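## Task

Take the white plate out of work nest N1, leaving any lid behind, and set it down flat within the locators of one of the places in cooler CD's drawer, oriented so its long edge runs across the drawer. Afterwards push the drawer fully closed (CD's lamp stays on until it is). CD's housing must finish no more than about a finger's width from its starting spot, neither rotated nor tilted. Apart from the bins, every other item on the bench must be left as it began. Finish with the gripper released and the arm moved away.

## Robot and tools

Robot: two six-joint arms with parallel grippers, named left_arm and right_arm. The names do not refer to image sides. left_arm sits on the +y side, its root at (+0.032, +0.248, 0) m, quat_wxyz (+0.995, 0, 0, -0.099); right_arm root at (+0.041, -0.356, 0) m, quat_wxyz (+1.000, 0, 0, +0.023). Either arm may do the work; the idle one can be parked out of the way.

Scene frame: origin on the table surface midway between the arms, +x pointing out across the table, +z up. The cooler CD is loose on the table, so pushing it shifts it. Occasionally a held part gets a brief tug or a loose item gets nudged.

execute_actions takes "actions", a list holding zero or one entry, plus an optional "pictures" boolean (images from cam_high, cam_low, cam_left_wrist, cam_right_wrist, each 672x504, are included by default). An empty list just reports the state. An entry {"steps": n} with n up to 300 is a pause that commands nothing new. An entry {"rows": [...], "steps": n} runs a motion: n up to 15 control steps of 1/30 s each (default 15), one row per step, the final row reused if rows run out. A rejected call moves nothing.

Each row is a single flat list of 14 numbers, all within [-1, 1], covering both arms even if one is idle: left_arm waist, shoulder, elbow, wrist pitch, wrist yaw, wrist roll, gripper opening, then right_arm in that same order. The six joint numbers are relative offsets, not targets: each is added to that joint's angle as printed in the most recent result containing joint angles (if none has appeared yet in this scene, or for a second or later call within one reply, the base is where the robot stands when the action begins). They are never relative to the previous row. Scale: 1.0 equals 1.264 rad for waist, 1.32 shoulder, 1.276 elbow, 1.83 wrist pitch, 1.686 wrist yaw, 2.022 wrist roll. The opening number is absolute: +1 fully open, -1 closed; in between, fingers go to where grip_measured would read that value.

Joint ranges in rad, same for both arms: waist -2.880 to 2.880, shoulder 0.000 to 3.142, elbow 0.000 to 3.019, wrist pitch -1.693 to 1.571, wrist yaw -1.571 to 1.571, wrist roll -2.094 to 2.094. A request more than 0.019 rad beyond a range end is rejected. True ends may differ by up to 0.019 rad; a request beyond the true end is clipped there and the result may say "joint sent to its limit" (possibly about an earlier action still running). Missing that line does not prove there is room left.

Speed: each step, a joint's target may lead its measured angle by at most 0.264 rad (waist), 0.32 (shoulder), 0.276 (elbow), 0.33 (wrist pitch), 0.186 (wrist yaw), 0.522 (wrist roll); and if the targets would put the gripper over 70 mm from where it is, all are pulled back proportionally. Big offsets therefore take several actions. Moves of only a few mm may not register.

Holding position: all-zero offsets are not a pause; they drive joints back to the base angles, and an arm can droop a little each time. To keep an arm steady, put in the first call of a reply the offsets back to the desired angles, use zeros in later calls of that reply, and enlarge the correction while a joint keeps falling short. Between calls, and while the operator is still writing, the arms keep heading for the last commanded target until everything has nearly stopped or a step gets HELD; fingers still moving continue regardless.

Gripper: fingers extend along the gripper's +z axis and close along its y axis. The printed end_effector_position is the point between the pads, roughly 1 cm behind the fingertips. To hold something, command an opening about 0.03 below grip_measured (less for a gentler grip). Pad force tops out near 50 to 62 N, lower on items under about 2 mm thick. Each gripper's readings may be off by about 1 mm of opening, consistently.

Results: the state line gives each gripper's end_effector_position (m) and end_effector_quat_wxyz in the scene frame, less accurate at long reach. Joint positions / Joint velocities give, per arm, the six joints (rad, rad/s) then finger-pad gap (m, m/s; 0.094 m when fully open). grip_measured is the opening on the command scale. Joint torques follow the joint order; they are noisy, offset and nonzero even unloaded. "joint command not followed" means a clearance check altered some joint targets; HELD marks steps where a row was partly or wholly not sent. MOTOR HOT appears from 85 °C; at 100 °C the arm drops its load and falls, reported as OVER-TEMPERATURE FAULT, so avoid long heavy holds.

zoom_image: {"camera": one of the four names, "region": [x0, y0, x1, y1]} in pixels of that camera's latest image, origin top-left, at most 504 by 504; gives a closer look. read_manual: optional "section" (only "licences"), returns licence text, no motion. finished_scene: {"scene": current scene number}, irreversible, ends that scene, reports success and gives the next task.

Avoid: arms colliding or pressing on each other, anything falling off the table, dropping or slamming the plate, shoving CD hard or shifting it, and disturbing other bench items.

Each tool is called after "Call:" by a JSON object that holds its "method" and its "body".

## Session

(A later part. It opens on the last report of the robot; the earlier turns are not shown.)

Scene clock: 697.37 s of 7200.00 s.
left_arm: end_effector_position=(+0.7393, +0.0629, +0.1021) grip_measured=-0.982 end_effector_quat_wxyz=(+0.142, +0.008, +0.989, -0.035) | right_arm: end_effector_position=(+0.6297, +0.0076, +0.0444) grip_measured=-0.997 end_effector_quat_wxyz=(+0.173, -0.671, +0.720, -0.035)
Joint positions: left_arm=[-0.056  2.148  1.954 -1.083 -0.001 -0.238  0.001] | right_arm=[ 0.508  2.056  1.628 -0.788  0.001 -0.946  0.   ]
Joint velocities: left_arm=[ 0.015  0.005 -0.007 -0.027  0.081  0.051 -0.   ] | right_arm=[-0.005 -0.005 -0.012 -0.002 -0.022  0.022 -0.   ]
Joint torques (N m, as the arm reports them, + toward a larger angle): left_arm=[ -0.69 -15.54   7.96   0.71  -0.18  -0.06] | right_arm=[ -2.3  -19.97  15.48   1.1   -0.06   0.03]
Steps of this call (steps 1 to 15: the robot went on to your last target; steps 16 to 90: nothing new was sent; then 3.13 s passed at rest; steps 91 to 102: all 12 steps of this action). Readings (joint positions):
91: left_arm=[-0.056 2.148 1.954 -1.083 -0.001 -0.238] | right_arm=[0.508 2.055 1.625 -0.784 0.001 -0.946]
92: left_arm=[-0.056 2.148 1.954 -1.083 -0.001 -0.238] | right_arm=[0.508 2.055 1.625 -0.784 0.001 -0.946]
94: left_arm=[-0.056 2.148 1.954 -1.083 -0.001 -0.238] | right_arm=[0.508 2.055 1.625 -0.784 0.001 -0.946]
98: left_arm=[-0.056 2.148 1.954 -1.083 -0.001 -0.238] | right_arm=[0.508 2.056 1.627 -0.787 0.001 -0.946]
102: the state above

Call:
{"method": "execute_actions", "body": {"actions": [{"rows": [
[0,0.045,0,0,0,0,-1, -0.005,0.010,0.020,-0.010,0,0,-1],
[0,0.025,0,0,0,0,-1, 0,0,0.005,-0.020,0,0,-1],
[0,0.008,0,0,0,0,-1, 0,-0.010,-0.005,-0.028,0,0,-1],
[0,-0.006,0,0,0,0,-1, 0,-0.022,-0.010,-0.034,0,0,-1],
[0.004,-0.018,0,0,0,0,-1, 0,-0.038,-0.016,-0.038,0,0,-1],
[0.010,-0.032,0,0,0,0,-1, 0,-0.056,-0.025,-0.040,0,0,-1],
[0.020,-0.050,0,0,0,0,-1, 0,-0.076,-0.038,-0.042,0,0,-1],
[0.033,-0.070,-0.005,0,0,0,-1, 0,-0.098,-0.054,-0.044,0,0,-1],
[0.048,-0.092,-0.012,0,0,0,-1, 0,-0.122,-0.072,-0.046,0,0,-1],
[0.065,-0.115,-0.022,0,0,0,-1, 0,-0.147,-0.092,-0.048,0,0,-1],
[0.083,-0.138,-0.036,0,0,0,-1, -0.003,-0.172,-0.113,-0.050,0,0,-1],
[0.101,-0.161,-0.052,0,0,0,-1, -0.008,-0.197,-0.135,-0.052,0,0,-1],
[0.119,-0.184,-0.070,0,0,0,-1, -0.015,-0.222,-0.157,-0.054,0,0,-1],
[0.137,-0.207,-0.090,0,0,0,-1, -0.024,-0.247,-0.179,-0.056,0,0,-1],
[0.155,-0.230,-0.110,0,0,0,-1, -0.035,-0.272,-0.201,-0.058,0,0,-1]], "steps": 15}], "pictures": false}}

Call:
{"method": "execute_actions", "body": {"actions": [{"rows": [
[0.060,-0.070,-0.060,0,0,0,-1, -0.030,-0.070,-0.060,0,0,0,-1],
[0.075,-0.092,-0.082,0,0,0,-1, -0.042,-0.095,-0.082,0,0,0,-1],
[0.088,-0.114,-0.104,0,0,0,-1, -0.054,-0.120,-0.104,0,0,0,-1],
[0.100,-0.136,-0.126,0,0,0,-1, -0.066,-0.145,-0.126,0,0,0,-1],
[0.110,-0.157,-0.148,0,0,0,-1, -0.078,-0.169,-0.147,0,0,0,-1],
[0.119,-0.177,-0.169,0,0,0,-1, -0.090,-0.192,-0.167,0,0,0,-1],
[0.127,-0.196,-0.189,0,0,0,-1, -0.101,-0.214,-0.186,0,0,0,-1],
[0.133,-0.213,-0.207,0,0,0,-1, -0.111,-0.234,-0.203,0,0,0,-1],
[0.138,-0.228,-0.223,0,0,0,-1, -0.120,-0.252,-0.218,0,0,0,-1],
[0.142,-0.241,-0.237,0,0,0,-1, -0.128,-0.267,-0.231,0,0,0,-1],
[0.145,-0.252,-0.249,0,0,0,-1, -0.134,-0.279,-0.242,0,0,0,-1],
[0.147,-0.260,-0.258,0,0,0,-1, -0.139,-0.288,-0.250,0,0,0,-1],
[0.149,-0.266,-0.265,0,0,0,-1, -0.142,-0.294,-0.255,0,0,0,-1],
[0.150,-0.269,-0.269,0,0,0,-1, -0.144,-0.298,-0.258,0,0,0,-1],
[0.150,-0.270,-0.270,0,0,0,-1, -0.145,-0.300,-0.260,0,0,0,-1]], "steps": 15}], "pictures": false}}

Call:
{"method": "execute_actions", "body": {"actions": [{"steps": 15}]}}

Scene clock: 719.77 s of 7200.00 s.
left_arm: end_effector_position=(+0.7326, +0.1147, +0.1825) grip_measured=-0.982 end_effector_quat_wxyz=(+0.189, -0.025, +0.981, -0.040) | right_arm: end_effector_position=(+0.5576, -0.0413, +0.1177) grip_measured=-0.997 end_effector_quat_wxyz=(+0.162, -0.670, +0.724, -0.033)
Joint positions: left_arm=[ 0.012  1.996  1.898 -1.083 -0.001 -0.238  0.001] | right_arm=[ 0.502  1.782  1.417 -0.874  0.001 -0.946  0.   ]
Joint velocities: left_arm=[ 0.474 -0.816 -0.379 -0.027  0.037  0.007  0.   ] | right_arm=[-0.142 -1.245 -0.691 -0.076  0.007 -0.081 -0.001]
Joint torques (N m, as the arm reports them, + toward a larger angle): left_arm=[  1.64 -22.73   7.11   0.84  -0.2   -0.07] | right_arm=[ -3.48 -20.3    9.91   0.45  -0.07   0.01]
Steps of this call (steps 1 to 15: the robot went on to your last target; steps 16 to 90: nothing new was sent; then 18.90 s passed at rest; steps 91 to 105: all 15 steps of this action). Readings (joint positions):
91: left_arm=[-0.056 2.148 1.954 -1.083 -0.001 -0.238] | right_arm=[0.508 2.056 1.628 -0.791 0.001 -0.946]
92: left_arm=[-0.056 2.146 1.954 -1.083 -0.001 -0.238] | right_arm=[0.508 2.056 1.628 -0.795 0.001 -0.946]
94: left_arm=[-0.056 2.144 1.954 -1.083 -0.001 -0.238] | right_arm=[0.508 2.054 1.627 -0.814 0.001 -0.946]
98: left_arm=[-0.053 2.132 1.954 -1.083 -0.001 -0.238] | right_arm=[0.508 2.015 1.584 -0.844 0.001 -0.946]
105: the state above

Scene clock: 720.27 s of 7200.00 s.
left_arm: end_effector_position=(+0.6300, +0.2589, +0.2630) grip_measured=-0.982 end_effector_quat_wxyz=(+0.216, -0.126, +0.968, -0.023) | right_arm: end_effector_position=(+0.4914, -0.1862, +0.1740) grip_measured=-0.997 end_effector_quat_wxyz=(+0.187, -0.596, +0.779, -0.057)
Joint positions: left_arm=[ 0.218  1.632  1.582 -1.083 -0.001 -0.238  0.001] | right_arm=[ 0.315  1.394  1.091 -0.875  0.001 -0.946  0.   ]
Joint velocities: left_arm=[-0.054 -0.142 -0.183  0.007 -0.095 -0.007 -0.001] | right_arm=[-0.034 -0.181 -0.11   0.002  0.022 -0.11  -0.001]
Joint torques (N m, as the arm reports them, + toward a larger angle): left_arm=[ -1.92 -14.43   7.08   0.95  -0.21  -0.06] | right_arm=[  0.18 -12.29  10.71   1.05  -0.04   0.03]
Steps of this call (steps 1 to 15: all 15 steps of this action). Readings (joint positions):
1: left_arm=[0.029 1.968 1.881 -1.083 -0.001 -0.238] | right_arm=[0.497 1.741 1.392 -0.875 0.001 -0.946]
2: left_arm=[0.049 1.936 1.860 -1.083 -0.001 -0.238] | right_arm=[0.489 1.701 1.368 -0.875 0.001 -0.946]
4: left_arm=[0.092 1.869 1.807 -1.083 -0.001 -0.238] | right_arm=[0.466 1.628 1.318 -0.875 0.001 -0.946]
8: left_arm=[0.177 1.747 1.700 -1.083 -0.001 -0.238] | right_arm=[0.395 1.508 1.209 -0.875 0.001 -0.946]
15: the state above

Scene clock: 720.77 s of 7200.00 s.
left_arm: end_effector_position=(+0.6263, +0.2525, +0.2581) grip_measured=-0.982 end_effector_quat_wxyz=(+0.211, -0.121, +0.970, -0.024) | right_arm: end_effector_position=(+0.4899, -0.1869, +0.1750) grip_measured=-0.997 end_effector_quat_wxyz=(+0.188, -0.596, +0.779, -0.057)
Joint positions: left_arm=[ 0.208  1.628  1.569 -1.083 -0.001 -0.238  0.001] | right_arm=[ 0.315  1.388  1.087 -0.875  0.001 -0.946  0.   ]
Joint velocities: left_arm=[-0.024 -0.015 -0.012 -0.017  0.051  0.022 -0.   ] | right_arm=[ 0.005  0.005  0.017 -0.012 -0.037  0.022 -0.001]
Joint torques (N m, as the arm reports them, + toward a larger angle): left_arm=[ -1.4  -14.61   7.31   0.91  -0.2   -0.06] | right_arm=[ -0.37 -12.58  10.45   1.02  -0.05   0.04]
Steps of this call (steps 1 to 15: the robot went on to your last target). Readings (joint positions):
1: left_arm=[0.216 1.629 1.578 -1.083 -0.001 -0.238] | right_arm=[0.315 1.390 1.088 -0.875 0.001 -0.946]
2: left_arm=[0.214 1.628 1.576 -1.083 -0.001 -0.238] | right_arm=[0.315 1.388 1.087 -0.875 0.001 -0.946]
4: left_arm=[0.210 1.628 1.571 -1.083 -0.001 -0.238] | right_arm=[0.315 1.388 1.087 -0.875 0.001 -0.946]
8: left_arm=[0.208 1.628 1.569 -1.083 -0.001 -0.238] | right_arm=[0.315 1.388 1.087 -0.875 0.001 -0.946]
15: the state above

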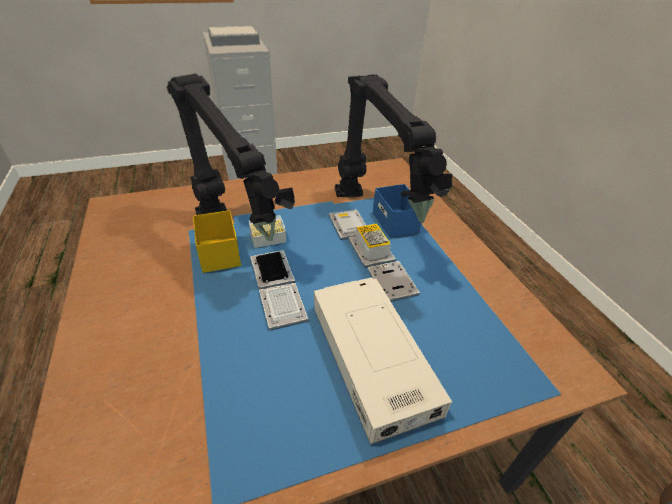

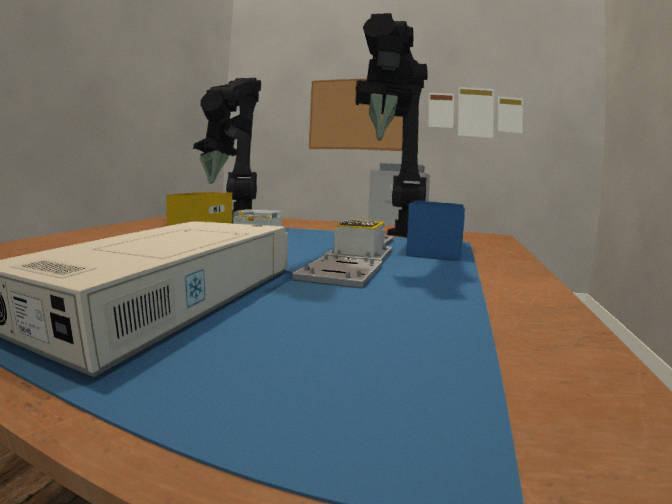

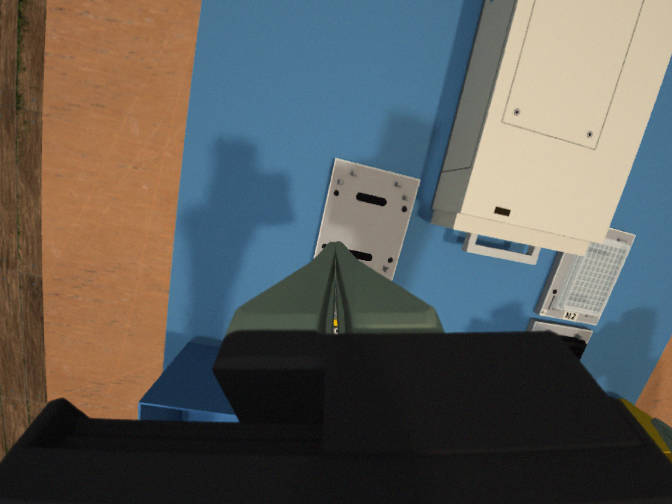

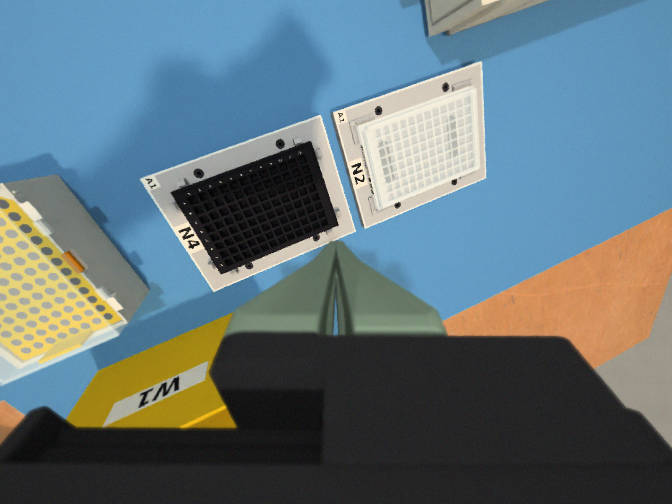

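Lamp is off, drawer shut, arms clear.

Call:
{"method": "finished_scene", "body": {"scene": 1}}

The scene is finished: the task was done.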